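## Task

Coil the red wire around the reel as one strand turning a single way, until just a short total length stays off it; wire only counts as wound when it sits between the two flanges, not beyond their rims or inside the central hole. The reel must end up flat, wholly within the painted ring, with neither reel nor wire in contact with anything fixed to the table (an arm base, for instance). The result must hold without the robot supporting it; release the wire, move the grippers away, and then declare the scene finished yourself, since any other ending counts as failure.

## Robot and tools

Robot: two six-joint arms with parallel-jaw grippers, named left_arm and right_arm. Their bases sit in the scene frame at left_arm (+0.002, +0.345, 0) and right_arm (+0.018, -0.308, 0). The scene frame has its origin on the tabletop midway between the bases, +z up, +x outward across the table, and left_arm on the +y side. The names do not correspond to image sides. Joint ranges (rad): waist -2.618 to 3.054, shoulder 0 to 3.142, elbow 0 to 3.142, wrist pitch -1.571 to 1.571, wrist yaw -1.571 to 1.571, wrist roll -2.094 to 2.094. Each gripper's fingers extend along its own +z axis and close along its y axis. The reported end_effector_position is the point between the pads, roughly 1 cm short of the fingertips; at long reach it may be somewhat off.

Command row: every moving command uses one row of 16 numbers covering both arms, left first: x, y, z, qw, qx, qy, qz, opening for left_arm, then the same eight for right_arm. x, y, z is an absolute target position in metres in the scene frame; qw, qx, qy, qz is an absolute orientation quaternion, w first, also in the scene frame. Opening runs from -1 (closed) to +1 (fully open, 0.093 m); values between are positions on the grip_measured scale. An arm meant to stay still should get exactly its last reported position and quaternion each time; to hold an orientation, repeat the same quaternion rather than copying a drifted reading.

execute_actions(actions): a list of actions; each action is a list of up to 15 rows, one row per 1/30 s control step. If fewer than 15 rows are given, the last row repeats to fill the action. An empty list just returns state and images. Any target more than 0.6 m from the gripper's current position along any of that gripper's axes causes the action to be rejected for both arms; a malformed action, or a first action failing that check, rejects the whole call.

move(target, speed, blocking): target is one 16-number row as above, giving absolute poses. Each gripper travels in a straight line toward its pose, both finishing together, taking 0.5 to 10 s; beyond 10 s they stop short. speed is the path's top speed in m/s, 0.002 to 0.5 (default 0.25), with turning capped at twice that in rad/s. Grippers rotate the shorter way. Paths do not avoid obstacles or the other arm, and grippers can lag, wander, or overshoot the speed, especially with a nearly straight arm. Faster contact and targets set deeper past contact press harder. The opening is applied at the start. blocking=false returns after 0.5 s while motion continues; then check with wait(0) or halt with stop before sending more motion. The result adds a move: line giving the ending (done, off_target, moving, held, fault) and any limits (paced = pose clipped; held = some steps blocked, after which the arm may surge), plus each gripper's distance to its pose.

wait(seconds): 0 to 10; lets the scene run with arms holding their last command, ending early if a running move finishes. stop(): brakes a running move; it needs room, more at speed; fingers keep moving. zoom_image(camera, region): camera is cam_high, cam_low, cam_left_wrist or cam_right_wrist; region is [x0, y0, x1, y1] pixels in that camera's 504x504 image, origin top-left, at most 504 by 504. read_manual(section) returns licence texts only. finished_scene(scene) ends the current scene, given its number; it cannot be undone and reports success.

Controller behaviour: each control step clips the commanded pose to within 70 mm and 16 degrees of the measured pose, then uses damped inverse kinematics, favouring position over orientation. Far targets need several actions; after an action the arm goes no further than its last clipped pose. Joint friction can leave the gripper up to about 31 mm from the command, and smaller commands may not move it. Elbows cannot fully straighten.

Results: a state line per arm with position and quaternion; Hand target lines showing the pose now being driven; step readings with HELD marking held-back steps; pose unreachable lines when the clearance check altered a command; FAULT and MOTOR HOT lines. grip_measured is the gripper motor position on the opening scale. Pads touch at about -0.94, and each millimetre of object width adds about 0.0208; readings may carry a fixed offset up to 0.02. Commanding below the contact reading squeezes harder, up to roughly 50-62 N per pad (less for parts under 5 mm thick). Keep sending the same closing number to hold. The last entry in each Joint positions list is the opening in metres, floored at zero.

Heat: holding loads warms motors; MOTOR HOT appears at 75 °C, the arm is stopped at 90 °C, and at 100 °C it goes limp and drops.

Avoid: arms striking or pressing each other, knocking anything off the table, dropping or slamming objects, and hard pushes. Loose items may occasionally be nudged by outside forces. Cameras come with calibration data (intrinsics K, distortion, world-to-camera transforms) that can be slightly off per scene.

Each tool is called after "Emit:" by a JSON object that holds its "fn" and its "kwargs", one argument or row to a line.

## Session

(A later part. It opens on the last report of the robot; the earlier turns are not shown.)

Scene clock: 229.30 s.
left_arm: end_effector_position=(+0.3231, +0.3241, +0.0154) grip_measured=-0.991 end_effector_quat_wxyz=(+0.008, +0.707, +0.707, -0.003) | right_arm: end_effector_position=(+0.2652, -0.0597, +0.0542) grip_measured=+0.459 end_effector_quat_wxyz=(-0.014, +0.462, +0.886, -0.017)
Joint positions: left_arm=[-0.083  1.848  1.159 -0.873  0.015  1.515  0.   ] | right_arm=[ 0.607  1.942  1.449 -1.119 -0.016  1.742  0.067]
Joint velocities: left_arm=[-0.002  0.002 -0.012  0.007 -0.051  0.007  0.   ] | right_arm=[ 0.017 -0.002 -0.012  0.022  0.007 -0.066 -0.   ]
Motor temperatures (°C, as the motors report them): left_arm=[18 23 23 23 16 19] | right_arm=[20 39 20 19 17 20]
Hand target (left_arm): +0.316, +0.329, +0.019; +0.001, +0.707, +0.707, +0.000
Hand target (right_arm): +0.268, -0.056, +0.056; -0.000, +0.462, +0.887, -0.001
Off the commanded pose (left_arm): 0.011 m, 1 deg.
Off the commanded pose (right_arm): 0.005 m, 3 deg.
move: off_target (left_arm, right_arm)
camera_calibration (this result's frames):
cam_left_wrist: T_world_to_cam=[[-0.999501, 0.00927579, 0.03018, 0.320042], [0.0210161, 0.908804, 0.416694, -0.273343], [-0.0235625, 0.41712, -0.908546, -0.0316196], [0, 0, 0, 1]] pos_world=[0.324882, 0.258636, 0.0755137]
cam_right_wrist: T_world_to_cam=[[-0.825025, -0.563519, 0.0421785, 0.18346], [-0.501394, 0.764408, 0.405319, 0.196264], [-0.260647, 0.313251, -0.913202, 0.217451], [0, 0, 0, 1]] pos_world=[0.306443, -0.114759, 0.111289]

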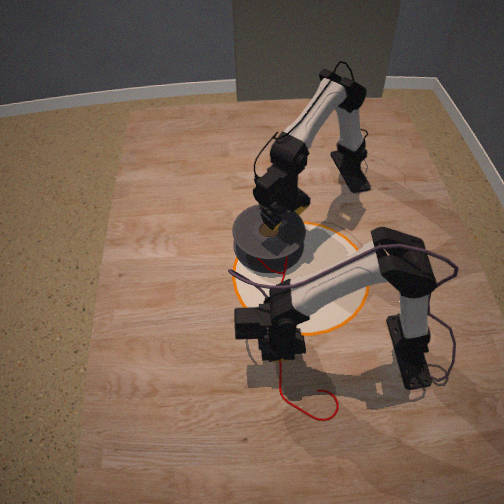

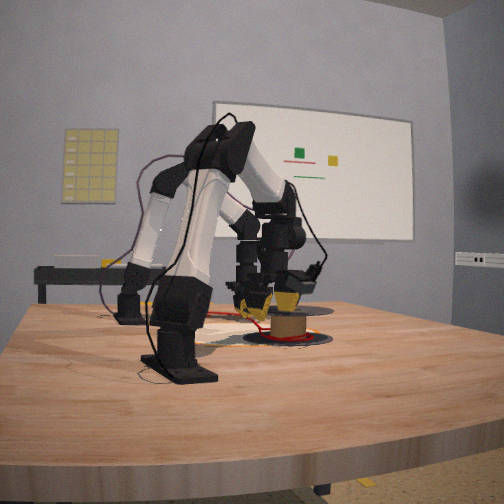

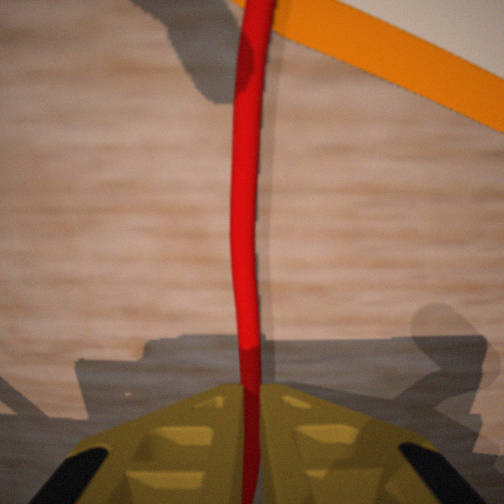

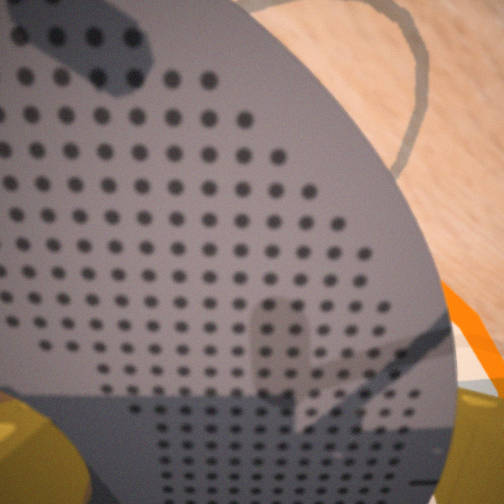

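Emit:
{"fn": "move", "kwargs": {
  "target": [0.315,0.33,0.02,0,0.7071,0.7071,0,-1,0.309,-0.082,0.056,0,0.0872,0.9962,0,0.42],
  "speed": 0.15
}}

Emit:
{"fn": "zoom_image", "kwargs": {
  "camera": "cam_high",
  "region": [230, 210, 330, 300]
}}

Scene clock: 258.83 s.
left_arm: end_effector_position=(+0.3224, +0.3242, +0.0154) grip_measured=-0.991 end_effector_quat_wxyz=(+0.007, +0.709, +0.705, -0.004) | right_arm: end_effector_position=(+0.2940, -0.0833, +0.0550) grip_measured=+0.459 end_effector_quat_wxyz=(-0.019, +0.087, +0.996, -0.004)
Joint positions: left_arm=[-0.083  1.848  1.159 -0.876  0.015  1.52   0.   ] | right_arm=[ 0.5    1.955  1.471 -1.12  -0.021  0.848  0.067]
Joint velocities: left_arm=[ 0.017  0.007 -0.007  0.022 -0.037  0.022  0.   ] | right_arm=[-0.012 -0.002 -0.022 -0.051 -0.007 -0.051  0.   ]
Motor temperatures (°C, as the motors report them): left_arm=[18 28 23 21 16 19] | right_arm=[20 39 20 19 17 20]
Hand target (left_arm): +0.315, +0.330, +0.020; +0.000, +0.707, +0.707, -0.000
Hand target (right_arm): +0.308, -0.082, +0.056; -0.001, +0.087, +0.996, +0.002
Off the commanded pose (left_arm): 0.011 m, 1 deg.
Off the commanded pose (right_arm): 0.015 m, 2 deg.
move: off_target (left_arm, right_arm)
camera_calibration (this result's frames):
cam_left_wrist: T_world_to_cam=[[-0.999362, 0.0142259, 0.0327692, 0.317707], [0.0266008, 0.908612, 0.416793, -0.275101], [-0.0238452, 0.417399, -0.90841, -0.0316551], [0, 0, 0, 1]] pos_world=[0.324067, 0.258653, 0.0754933]
cam_right_wrist: T_world_to_cam=[[-0.183896, -0.982888, 0.010644, -0.0278454], [-0.885234, 0.170312, 0.432844, 0.290231], [-0.42725, 0.0701756, -0.901406, 0.261221], [0, 0, 0, 1]] pos_world=[0.363408, -0.09513, 0.110138]

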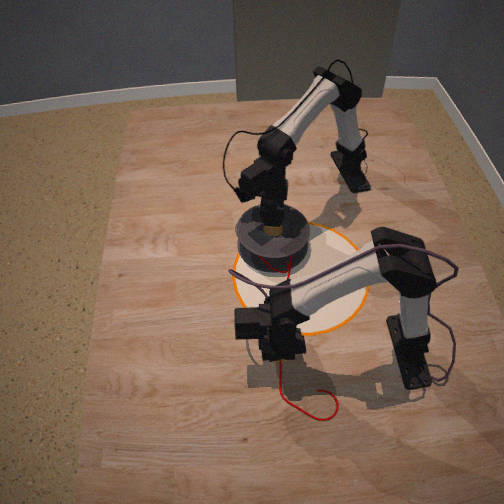

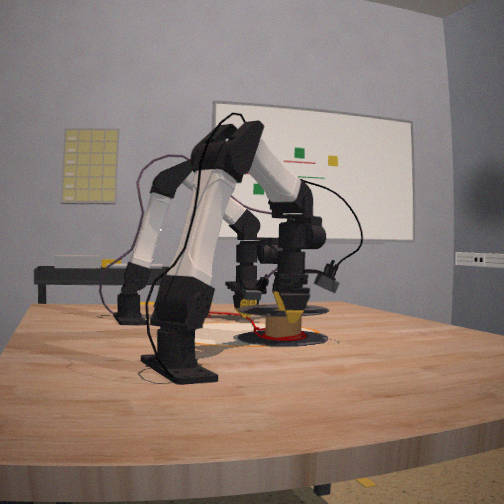

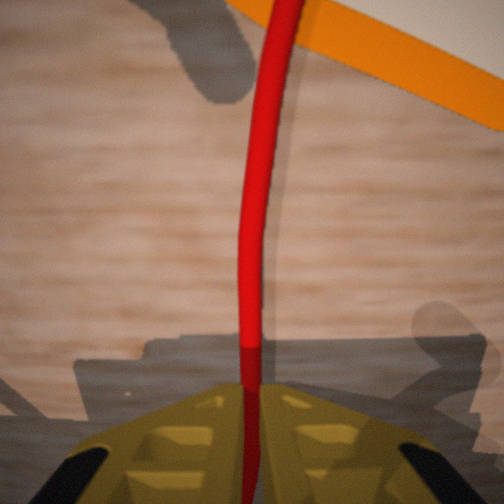

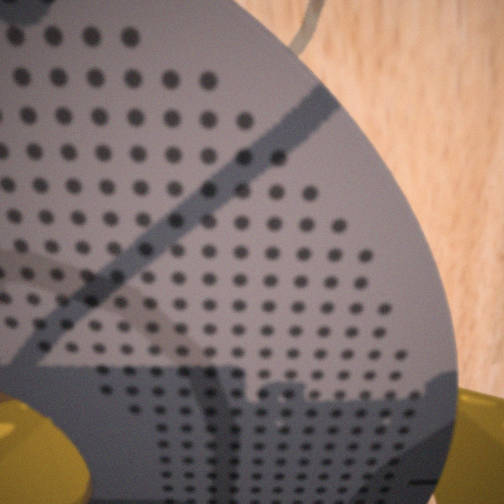

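Region (230, 210, 330, 300) of cam_high's 504x504 image, scaled by 5.040, with more detail than that image has; it fills the top 454 rows of this view, and the rest is white.

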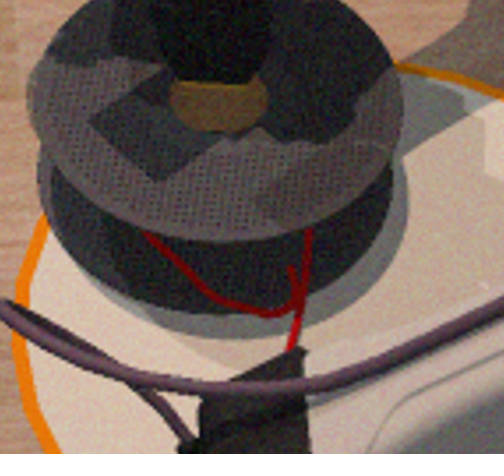

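Emit:
{"fn": "move", "kwargs": {
  "target": [0.315,0.305,0.10,0,0.7071,0.7071,0,-1,0.309,-0.082,0.056,0,0.0872,0.9962,0,0.42],
  "speed": 0.08
}}

Emit:
{"fn": "zoom_image", "kwargs": {
  "camera": "cam_high",
  "region": [230, 210, 330, 300]
}}

Emit:
{"fn": "zoom_image", "kwargs": {
  "camera": "cam_low",
  "region": [200, 280, 350, 360]
}}

Scene clock: 262.67 s.
left_arm: end_effector_position=(+0.3135, +0.3057, +0.0887) grip_measured=-0.991 end_effector_quat_wxyz=(-0.005, +0.706, +0.708, -0.012) | right_arm: end_effector_position=(+0.2947, -0.0842, +0.0550) grip_measured=+0.459 end_effector_quat_wxyz=(-0.017, +0.085, +0.996, -0.006)
Joint positions: left_arm=[-0.145  1.762  1.356 -1.187  0.013  1.451  0.   ] | right_arm=[ 0.5    1.955  1.471 -1.12  -0.014  0.843  0.067]
Joint velocities: left_arm=[-0.002 -0.012 -0.002 -0.007  0.007  0.022  0.   ] | right_arm=[ 0.002 -0.007 -0.012 -0.022 -0.095  0.037  0.   ]
Motor temperatures (°C, as the motors report them): left_arm=[18 29 23 21 16 19] | right_arm=[20 39 21 19 17 20]
Hand target (left_arm): +0.315, +0.305, +0.099; -0.000, +0.707, +0.707, -0.000
Hand target (right_arm): +0.309, -0.082, +0.056; +0.000, +0.087, +0.996, -0.000
Off the commanded pose (left_arm): 0.011 m, 1 deg.
Off the commanded pose (right_arm): 0.014 m, 2 deg.
move: off_target (left_arm, right_arm)
camera_calibration (this result's frames):
cam_left_wrist: T_world_to_cam=[[-0.998123, 0.00712609, 0.0608181, 0.305922], [0.0321323, 0.906428, 0.421136, -0.290118], [-0.0521262, 0.4223, -0.904956, 0.0495104], [0, 0, 0, 1]] pos_world=[0.317251, 0.239883, 0.148378]
cam_right_wrist: T_world_to_cam=[[-0.178859, -0.983765, 0.0147152, -0.030341], [-0.887836, 0.167827, 0.428465, 0.291785], [-0.423978, 0.0635701, -0.903439, 0.260146], [0, 0, 0, 1]] pos_world=[0.363927, -0.0953554, 0.110452]

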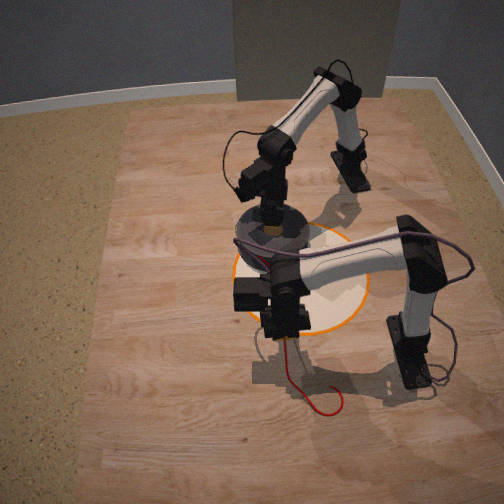

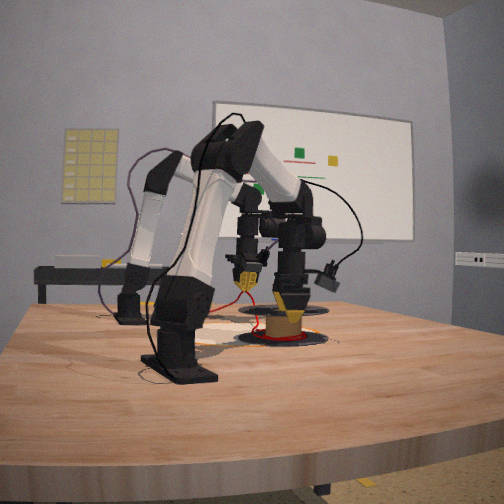

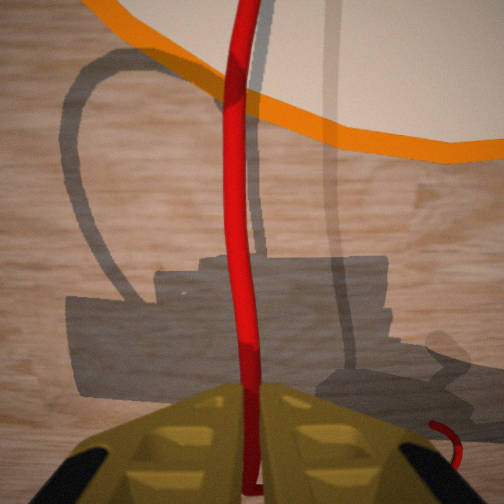

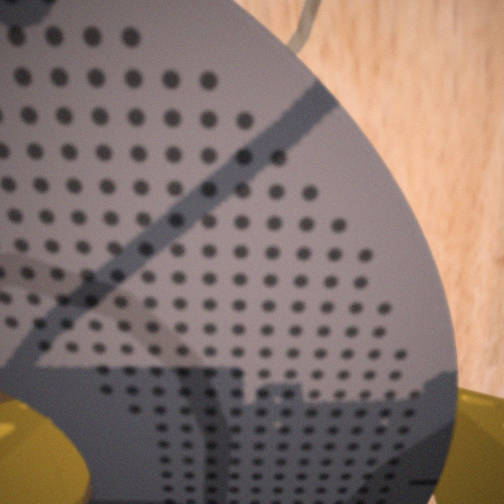

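Region (230, 210, 330, 300) of cam_high's 504x504 image, scaled by 5.040, with more detail than that image has; it fills the top 454 rows of this view, and the rest is white.

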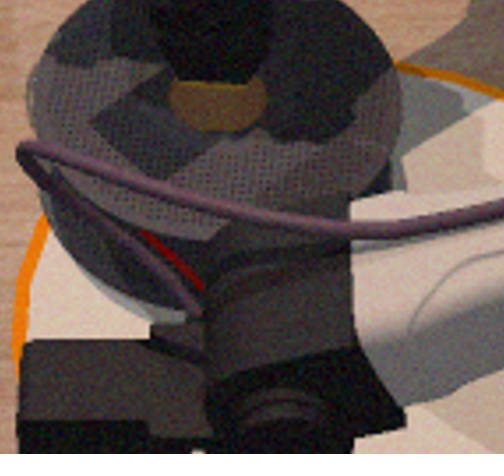

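Region (200, 280, 350, 360) of cam_low's 504x504 image, scaled by 3.360, with more detail than that image has; it fills the top 269 rows of this view, and the rest is white.

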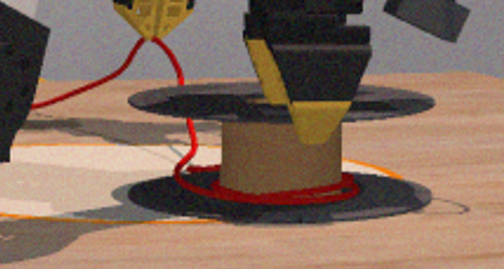

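Emit:
{"fn": "move", "kwargs": {
  "target": [0.15,0.24,0.10,0,0.4617,0.887,0,-1,0.309,-0.082,0.056,0,0.0872,0.9962,0,0.42],
  "speed": 0.15
}}

Emit:
{"fn": "zoom_image", "kwargs": {
  "camera": "cam_high",
  "region": [230, 210, 350, 320]
}}

Emit:
{"fn": "zoom_image", "kwargs": {
  "camera": "cam_low",
  "region": [150, 270, 350, 360]
}}

Scene clock: 266.33 s.
left_arm: end_effector_position=(+0.1548, +0.2401, +0.0983) grip_measured=-0.991 end_effector_quat_wxyz=(+0.000, +0.462, +0.887, -0.005) | right_arm: end_effector_position=(+0.2947, -0.0844, +0.0550) grip_measured=+0.459 end_effector_quat_wxyz=(-0.017, +0.085, +0.996, -0.007)
Joint positions: left_arm=[-0.618  1.236  0.908 -1.241  0.011  0.369  0.   ] | right_arm=[ 0.5    1.955  1.471 -1.12  -0.013  0.843  0.067]
Joint velocities: left_arm=[-0.017  0.012 -0.002 -0.037 -0.022 -0.081  0.   ] | right_arm=[ 0.017 -0.007  0.002 -0.095 -0.007 -0.037  0.   ]
Motor temperatures (°C, as the motors report them): left_arm=[18 29 23 21 16 19] | right_arm=[20 38 21 19 17 20]
Hand target (left_arm): +0.149, +0.244, +0.098; -0.003, +0.462, +0.887, +0.000
Hand target (right_arm): +0.309, -0.082, +0.056; +0.000, +0.087, +0.996, -0.000
Off the commanded pose (left_arm): 0.005 m, 1 deg.
Off the commanded pose (right_arm): 0.014 m, 2 deg.
move: off_target (right_arm)
camera_calibration (this result's frames):
cam_left_wrist: T_world_to_cam=[[-0.823402, -0.565521, 0.0468528, 0.259241], [-0.495683, 0.756991, 0.42575, -0.112412], [-0.276238, 0.32734, -0.903627, 0.134999], [0, 0, 0, 1]] pos_world=[0.19503, 0.187511, 0.157702]
cam_right_wrist: T_world_to_cam=[[-0.178452, -0.983823, 0.0157419, -0.0307187], [-0.888082, 0.167933, 0.427912, 0.291975], [-0.423633, 0.0623816, -0.903684, 0.259991], [0, 0, 0, 1]] pos_world=[0.363957, -0.0954726, 0.110494]

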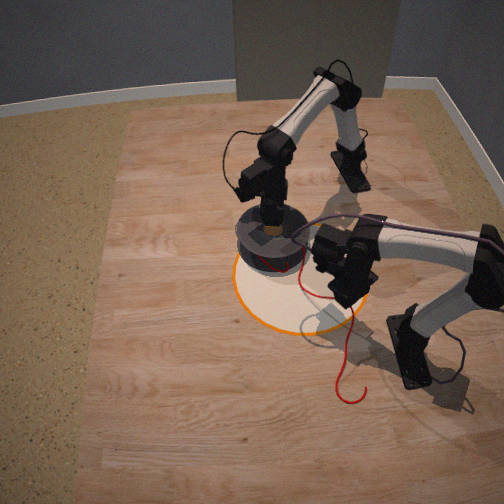

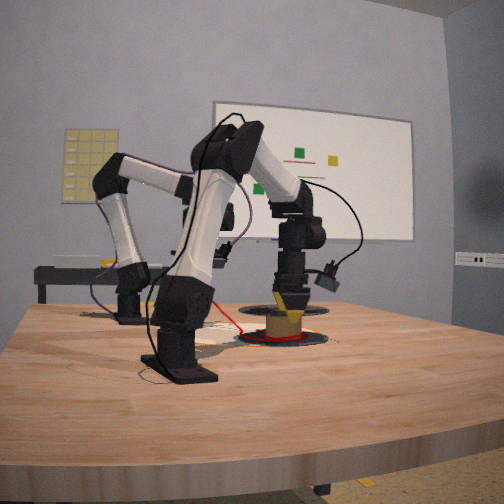

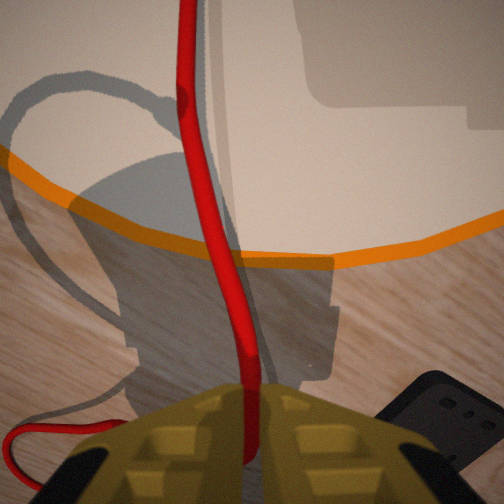

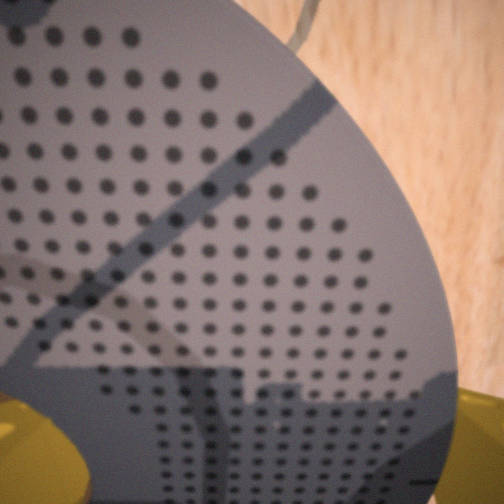

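Region (230, 210, 350, 320) of cam_high's 504x504 image, scaled by 4.200, with more detail than that image has; it fills the top 462 rows of this view, and the rest is white.

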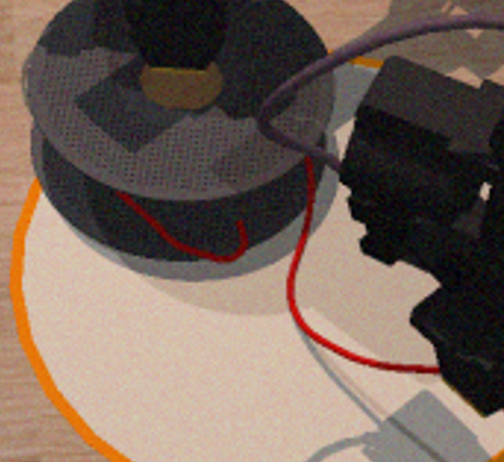

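Region (150, 270, 350, 360) of cam_low's 504x504 image, scaled by 2.520, with more detail than that image has; it fills the top 227 rows of this view, and the rest is white.

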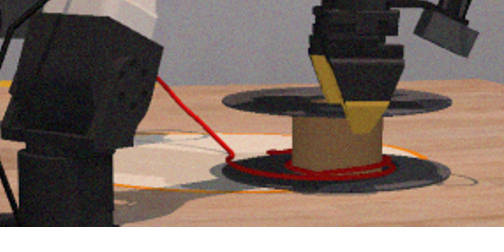

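Emit:
{"fn": "move", "kwargs": {
  "target": [0.14,0.25,0.125,0,0.4617,0.887,0,-1,0.3365,-0.0766,0.056,0,-0.174,0.985,0,0.42],
  "speed": 0.15
}}

Emit:
{"fn": "zoom_image", "kwargs": {
  "camera": "cam_high",
  "region": [230, 210, 350, 320]
}}

Emit:
{"fn": "zoom_image", "kwargs": {
  "camera": "cam_low",
  "region": [150, 270, 350, 360]
}}

Scene clock: 269.57 s.
left_arm: end_effector_position=(+0.1401, +0.2500, +0.1163) grip_measured=-0.991 end_effector_quat_wxyz=(-0.013, +0.460, +0.888, -0.004) | right_arm: end_effector_position=(+0.3250, -0.0783, +0.0549) grip_measured=+0.458 end_effector_quat_wxyz=(-0.012, -0.174, +0.985, -0.004)
Joint positions: left_arm=[-0.618  1.185  0.947 -1.357  0.011  0.365  0.   ] | right_arm=[ 0.467  2.051  1.609 -1.154 -0.004  0.29   0.067]
Joint velocities: left_arm=[ 0.012 -0.027  0.002 -0.007 -0.037 -0.051  0.   ] | right_arm=[ 0.007 -0.017  0.017  0.022 -0.037 -0.051 -0.   ]
Motor temperatures (°C, as the motors report them): left_arm=[18 28 23 21 16 19] | right_arm=[20 38 21 19 17 20]
Hand target (left_arm): +0.140, +0.250, +0.125; +0.000, +0.462, +0.887, -0.000
Hand target (right_arm): +0.336, -0.077, +0.055; -0.000, -0.174, +0.985, +0.000
Off the commanded pose (left_arm): 0.009 m, 2 deg.
Off the commanded pose (right_arm): 0.012 m, 1 deg.
move: off_target (right_arm)
camera_calibration (this result's frames):
cam_left_wrist: T_world_to_cam=[[-0.82036, -0.569079, 0.0561964, 0.251227], [-0.489002, 0.749063, 0.446968, -0.136306], [-0.296455, 0.339195, -0.892783, 0.14259], [0, 0, 0, 1]] pos_world=[0.181715, 0.196704, 0.174109]
cam_right_wrist: T_world_to_cam=[[0.333935, -0.942593, 0.00252916, -0.181943], [-0.855411, -0.30192, 0.420851, 0.270896], [-0.395928, -0.142701, -0.907126, 0.247431], [0, 0, 0, 1]] pos_world=[0.390449, -0.0544009, 0.110905]

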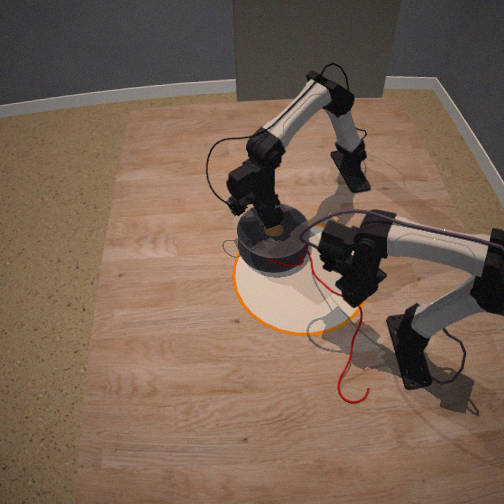

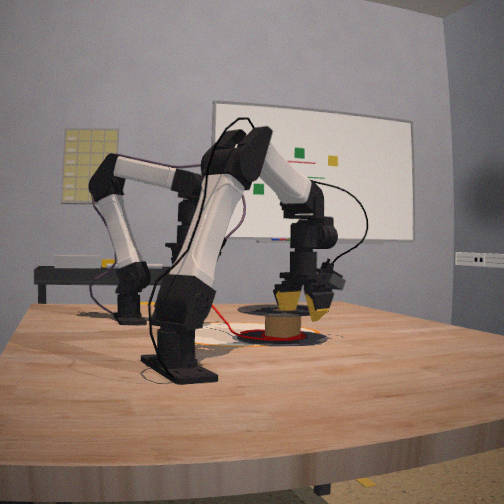

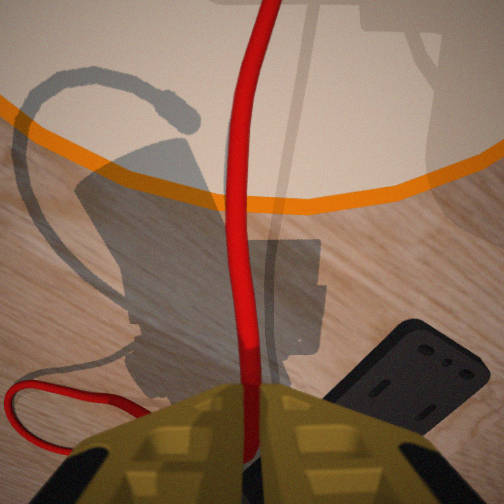

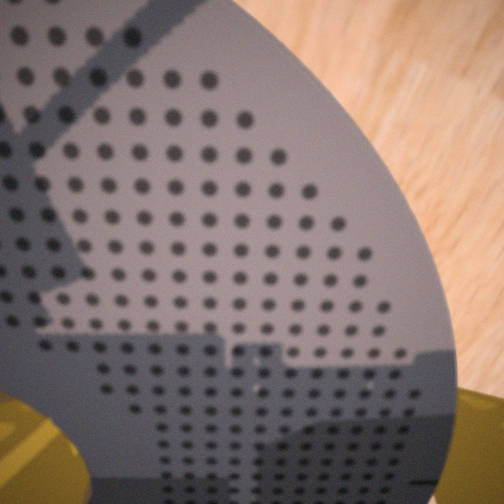

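Region (230, 210, 350, 320) of cam_high's 504x504 image, scaled by 4.200, with more detail than that image has; it fills the top 462 rows of this view, and the rest is white.

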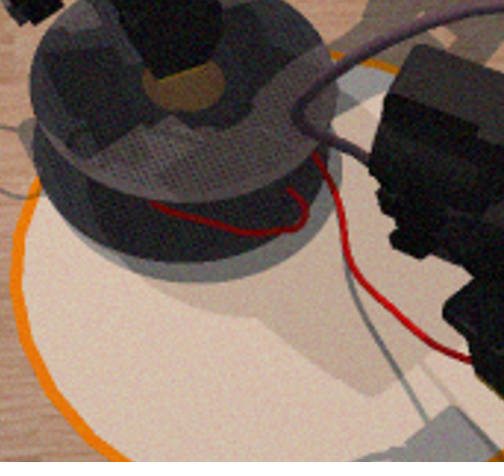

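Region (150, 270, 350, 360) of cam_low's 504x504 image, scaled by 2.520, with more detail than that image has; it fills the top 227 rows of this view, and the rest is white.

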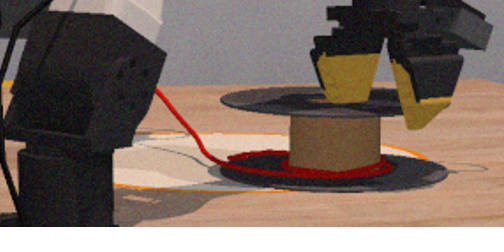

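Emit:
{"fn": "move", "kwargs": {
  "target": [0.135,0.255,0.20,0.15,0.4565,0.877,0.0,-1,0.3365,-0.0766,0.056,0,-0.174,0.985,0,0.42],
  "speed": 0.1
}}

Emit:
{"fn": "zoom_image", "kwargs": {
  "camera": "cam_high",
  "region": [230, 210, 350, 320]
}}

Emit:
{"fn": "zoom_image", "kwargs": {
  "camera": "cam_low",
  "region": [150, 250, 350, 360]
}}

Scene clock: 274.27 s.
left_arm: end_effector_position=(+0.1378, +0.2516, +0.1915) grip_measured=-0.991 end_effector_quat_wxyz=(+0.139, +0.459, +0.877, -0.006) | right_arm: end_effector_position=(+0.3250, -0.0784, +0.0549) grip_measured=+0.458 end_effector_quat_wxyz=(-0.012, -0.176, +0.984, -0.004)
Joint positions: left_arm=[-0.659  0.945  1.1   -1.449 -0.03   0.336  0.   ] | right_arm=[ 0.467  2.051  1.609 -1.154 -0.004  0.288  0.067]
Joint velocities: left_arm=[ 0.007  0.002  0.002  0.037 -0.007  0.066  0.   ] | right_arm=[-0.007 -0.022 -0.002 -0.051 -0.007 -0.007 -0.   ]
Motor temperatures (°C, as the motors report them): left_arm=[18 28 24 21 16 19] | right_arm=[20 38 22 19 17 20]
Hand target (left_arm): +0.136, +0.255, +0.199; +0.150, +0.458, +0.876, -0.001
Hand target (right_arm): +0.336, -0.077, +0.056; +0.000, -0.174, +0.985, +0.000
Off the commanded pose (left_arm): 0.010 m, 1 deg.
Off the commanded pose (right_arm): 0.012 m, 1 deg.
move: off_target (right_arm)
camera_calibration (this result's frames):
cam_left_wrist: T_world_to_cam=[[-0.820423, -0.565648, -0.0833574, 0.271951], [-0.570181, 0.798601, 0.19269, -0.12484], [-0.0424253, 0.205616, -0.977713, 0.2234], [0, 0, 0, 1]] pos_world=[0.161411, 0.207591, 0.265146]
cam_right_wrist: T_world_to_cam=[[0.336451, -0.941697, 0.00257579, -0.182721], [-0.85446, -0.304131, 0.421191, 0.270314], [-0.395851, -0.143911, -0.906968, 0.247268], [0, 0, 0, 1]] pos_world=[0.39033, -0.0542722, 0.110881]

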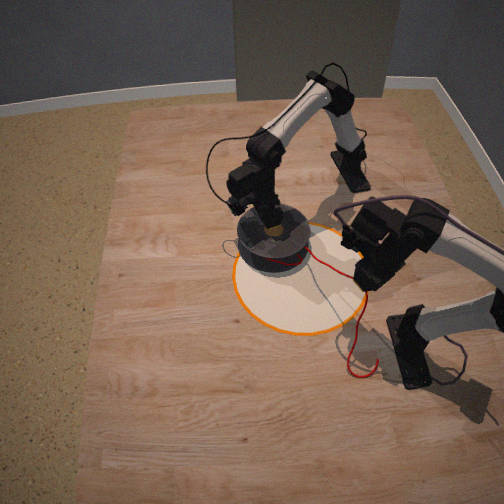

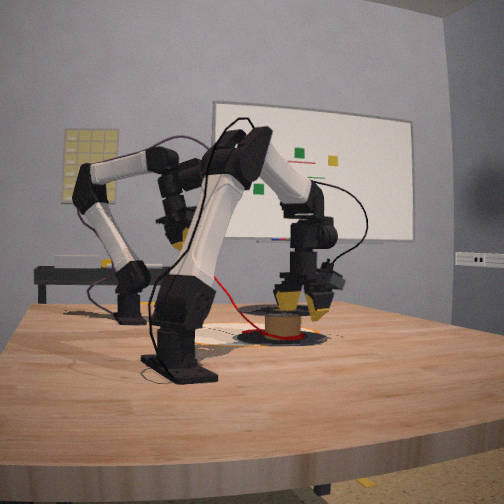

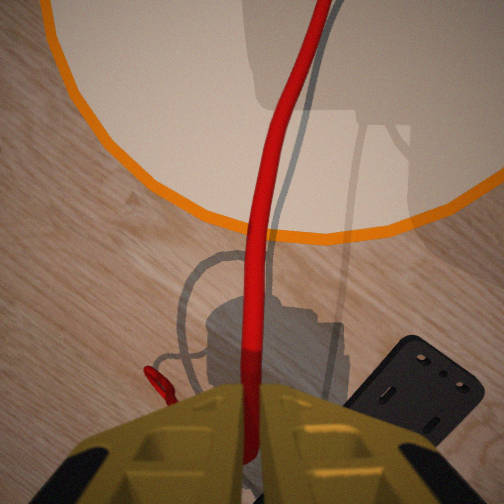

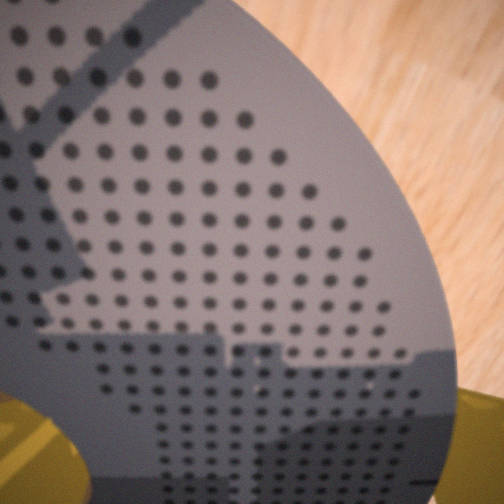

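Region (230, 210, 350, 320) of cam_high's 504x504 image, scaled by 4.200, with more detail than that image has; it fills the top 462 rows of this view, and the rest is white.

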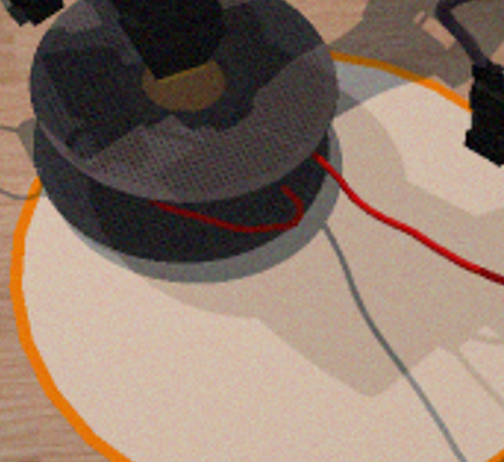

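Region (150, 250, 350, 360) of cam_low's 504x504 image, scaled by 2.520, with more detail than that image has; it fills the top 277 rows of this view, and the rest is white.

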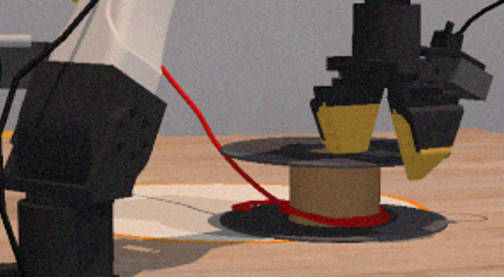

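Emit:
{"fn": "move", "kwargs": {
  "target": [0.148,0.232,0.18,0.15,0.4565,0.877,0.0,-1,0.369,-0.0446,0.056,0,-0.537,0.843,0,0.42],
  "speed": 0.2
}}

Emit:
{"fn": "zoom_image", "kwargs": {
  "camera": "cam_high",
  "region": [220, 200, 360, 320]
}}

Emit:
{"fn": "zoom_image", "kwargs": {
  "camera": "cam_low",
  "region": [150, 250, 350, 360]
}}

Scene clock: 277.67 s.
left_arm: end_effector_position=(+0.1450, +0.2331, +0.1883) grip_measured=-0.991 end_effector_quat_wxyz=(+0.160, +0.456, +0.876, -0.009) | right_arm: end_effector_position=(+0.3654, -0.0491, +0.0546) grip_measured=+0.458 end_effector_quat_wxyz=(-0.005, -0.530, +0.848, -0.001)
Joint positions: left_arm=[-0.744  0.963  1.08  -1.372 -0.057  0.252  0.   ] | right_arm=[ 0.467  2.241  1.909 -1.248  0.001 -0.476  0.067]
Joint velocities: left_arm=[-0.022  0.002 -0.007  0.051 -0.022  0.081  0.   ] | right_arm=[-0.002  0.002  0.012 -0.007  0.037 -0.022 -0.001]
Motor temperatures (°C, as the motors report them): left_arm=[18 27 24 21 16 19] | right_arm=[20 38 22 19 17 20]
Hand target (left_arm): +0.147, +0.232, +0.180; +0.150, +0.457, +0.877, +0.000
Hand target (right_arm): +0.369, -0.045, +0.055; +0.000, -0.537, +0.843, -0.000
Off the commanded pose (left_arm): 0.009 m, 2 deg.
Off the commanded pose (right_arm): 0.006 m, 1 deg.
move: done
camera_calibration (this result's frames):
cam_left_wrist: T_world_to_cam=[[-0.815257, -0.570865, -0.0973114, 0.270177], [-0.579031, 0.800991, 0.152109, -0.0970011], [-0.00888793, 0.180354, -0.983562, 0.226502], [0, 0, 0, 1]] pos_world=[0.16611, 0.191081, 0.263825]
cam_right_wrist: T_world_to_cam=[[0.894118, -0.447803, -0.00505394, -0.347847], [-0.407285, -0.817806, 0.406585, 0.126036], [-0.186203, -0.361477, -0.913599, 0.180371], [0, 0, 0, 1]] pos_world=[0.395935, 0.0125064, 0.111785]

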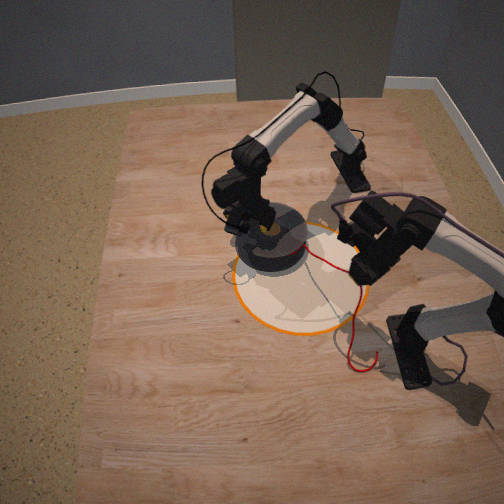

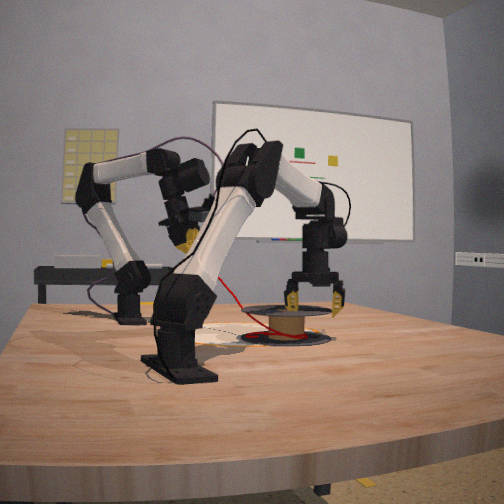

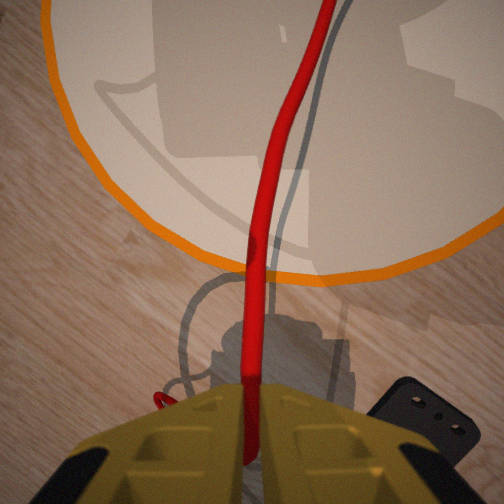

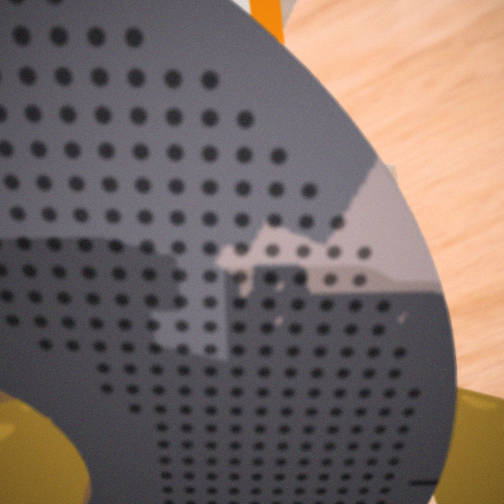

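Region (220, 200, 360, 320) of cam_high's 504x504 image, scaled by 3.600, with more detail than that image has; it fills the top 432 rows of this view, and the rest is white.

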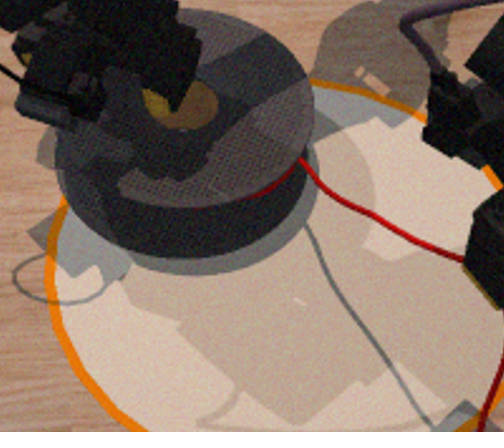

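Region (150, 250, 350, 360) of cam_low's 504x504 image, scaled by 2.520, with more detail than that image has; it fills the top 277 rows of this view, and the rest is white.

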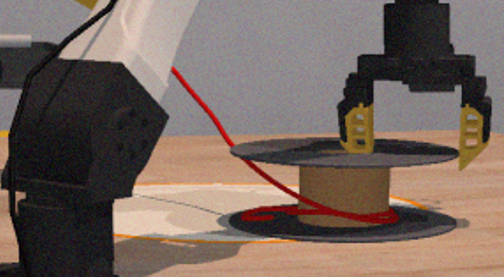

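Emit:
{"fn": "move", "kwargs": {
  "target": [0.157,0.203,0.162,0.15,0.4565,0.877,0.0,-1,0.371,0.0035,0.056,0,-0.819,0.5736,0,0.42],
  "speed": 0.2
}}

Emit:
{"fn": "zoom_image", "kwargs": {
  "camera": "cam_low",
  "region": [150, 250, 370, 370]
}}

Scene clock: 281.43 s.
left_arm: end_effector_position=(+0.1538, +0.2053, +0.1689) grip_measured=-0.991 end_effector_quat_wxyz=(+0.155, +0.456, +0.877, -0.007) | right_arm: end_effector_position=(+0.3703, -0.0023, +0.0542) grip_measured=+0.457 end_effector_quat_wxyz=(+0.005, +0.813, -0.582, +0.001)
Joint positions: left_arm=[-0.842  1.049  1.039 -1.262 -0.087  0.157  0.   ] | right_arm=[ 0.543  2.408  2.193 -1.365  0.004 -1.182  0.067]
Joint velocities: left_arm=[ 0.002 -0.002 -0.007  0.007 -0.095 -0.051  0.   ] | right_arm=[-0.007  0.002  0.012 -0.066  0.037 -0.11  -0.   ]
Motor temperatures (°C, as the motors report them): left_arm=[18 26 24 21 16 19] | right_arm=[20 38 22 19 17 20]
Hand target (left_arm): +0.156, +0.203, +0.162; +0.150, +0.457, +0.877, +0.000
Hand target (right_arm): +0.371, +0.003, +0.055; +0.000, +0.819, -0.574, +0.002
Off the commanded pose (left_arm): 0.008 m, 1 deg.
Off the commanded pose (right_arm): 0.006 m, 1 deg.
move: done
camera_calibration (this result's frames):
cam_left_wrist: T_world_to_cam=[[-0.8151, -0.571513, -0.094787, 0.25929], [-0.579068, 0.798944, 0.162385, -0.0679916], [-0.0170756, 0.187248, -0.982164, 0.212069], [0, 0, 0, 1]] pos_world=[0.175597, 0.162799, 0.243905]
cam_right_wrist: T_world_to_cam=[[0.949921, 0.312395, -0.00766538, -0.3501], [0.288544, -0.86745, 0.405305, -0.0912267], [0.119966, -0.387219, -0.914149, 0.0843406], [0, 0, 0, 1]] pos_world=[0.348772, 0.0628934, 0.111391]

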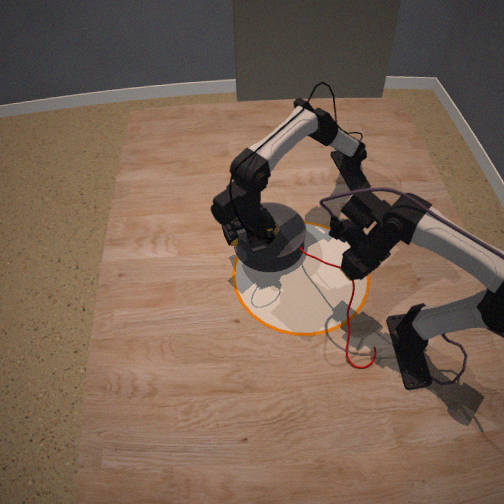

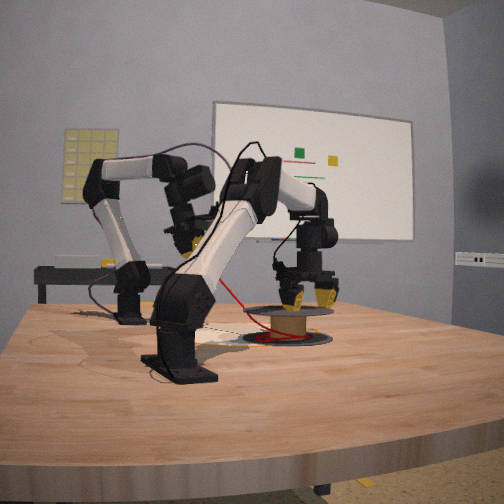

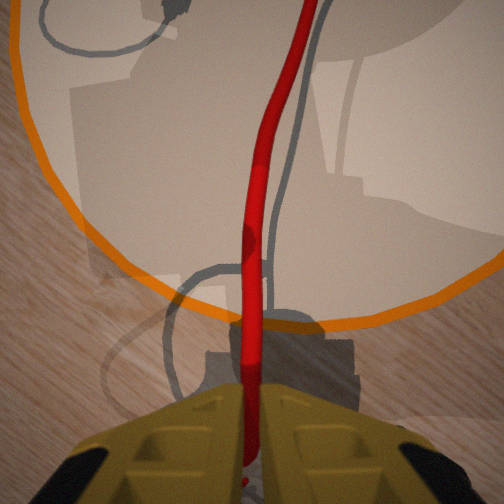

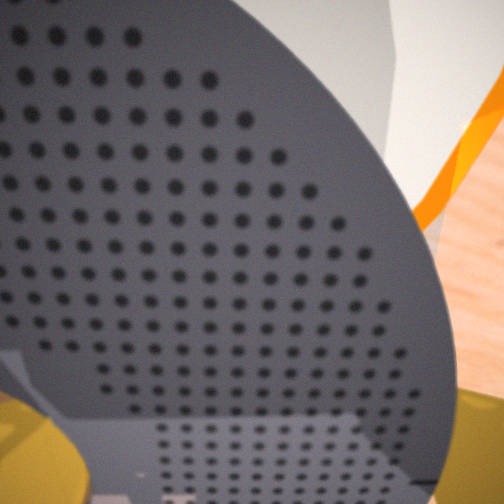

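Region (150, 250, 370, 370) of cam_low's 504x504 image, scaled by 2.291, with more detail than that image has; it fills the top 275 rows of this view, and the rest is white.

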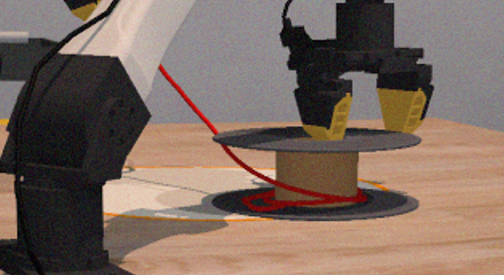

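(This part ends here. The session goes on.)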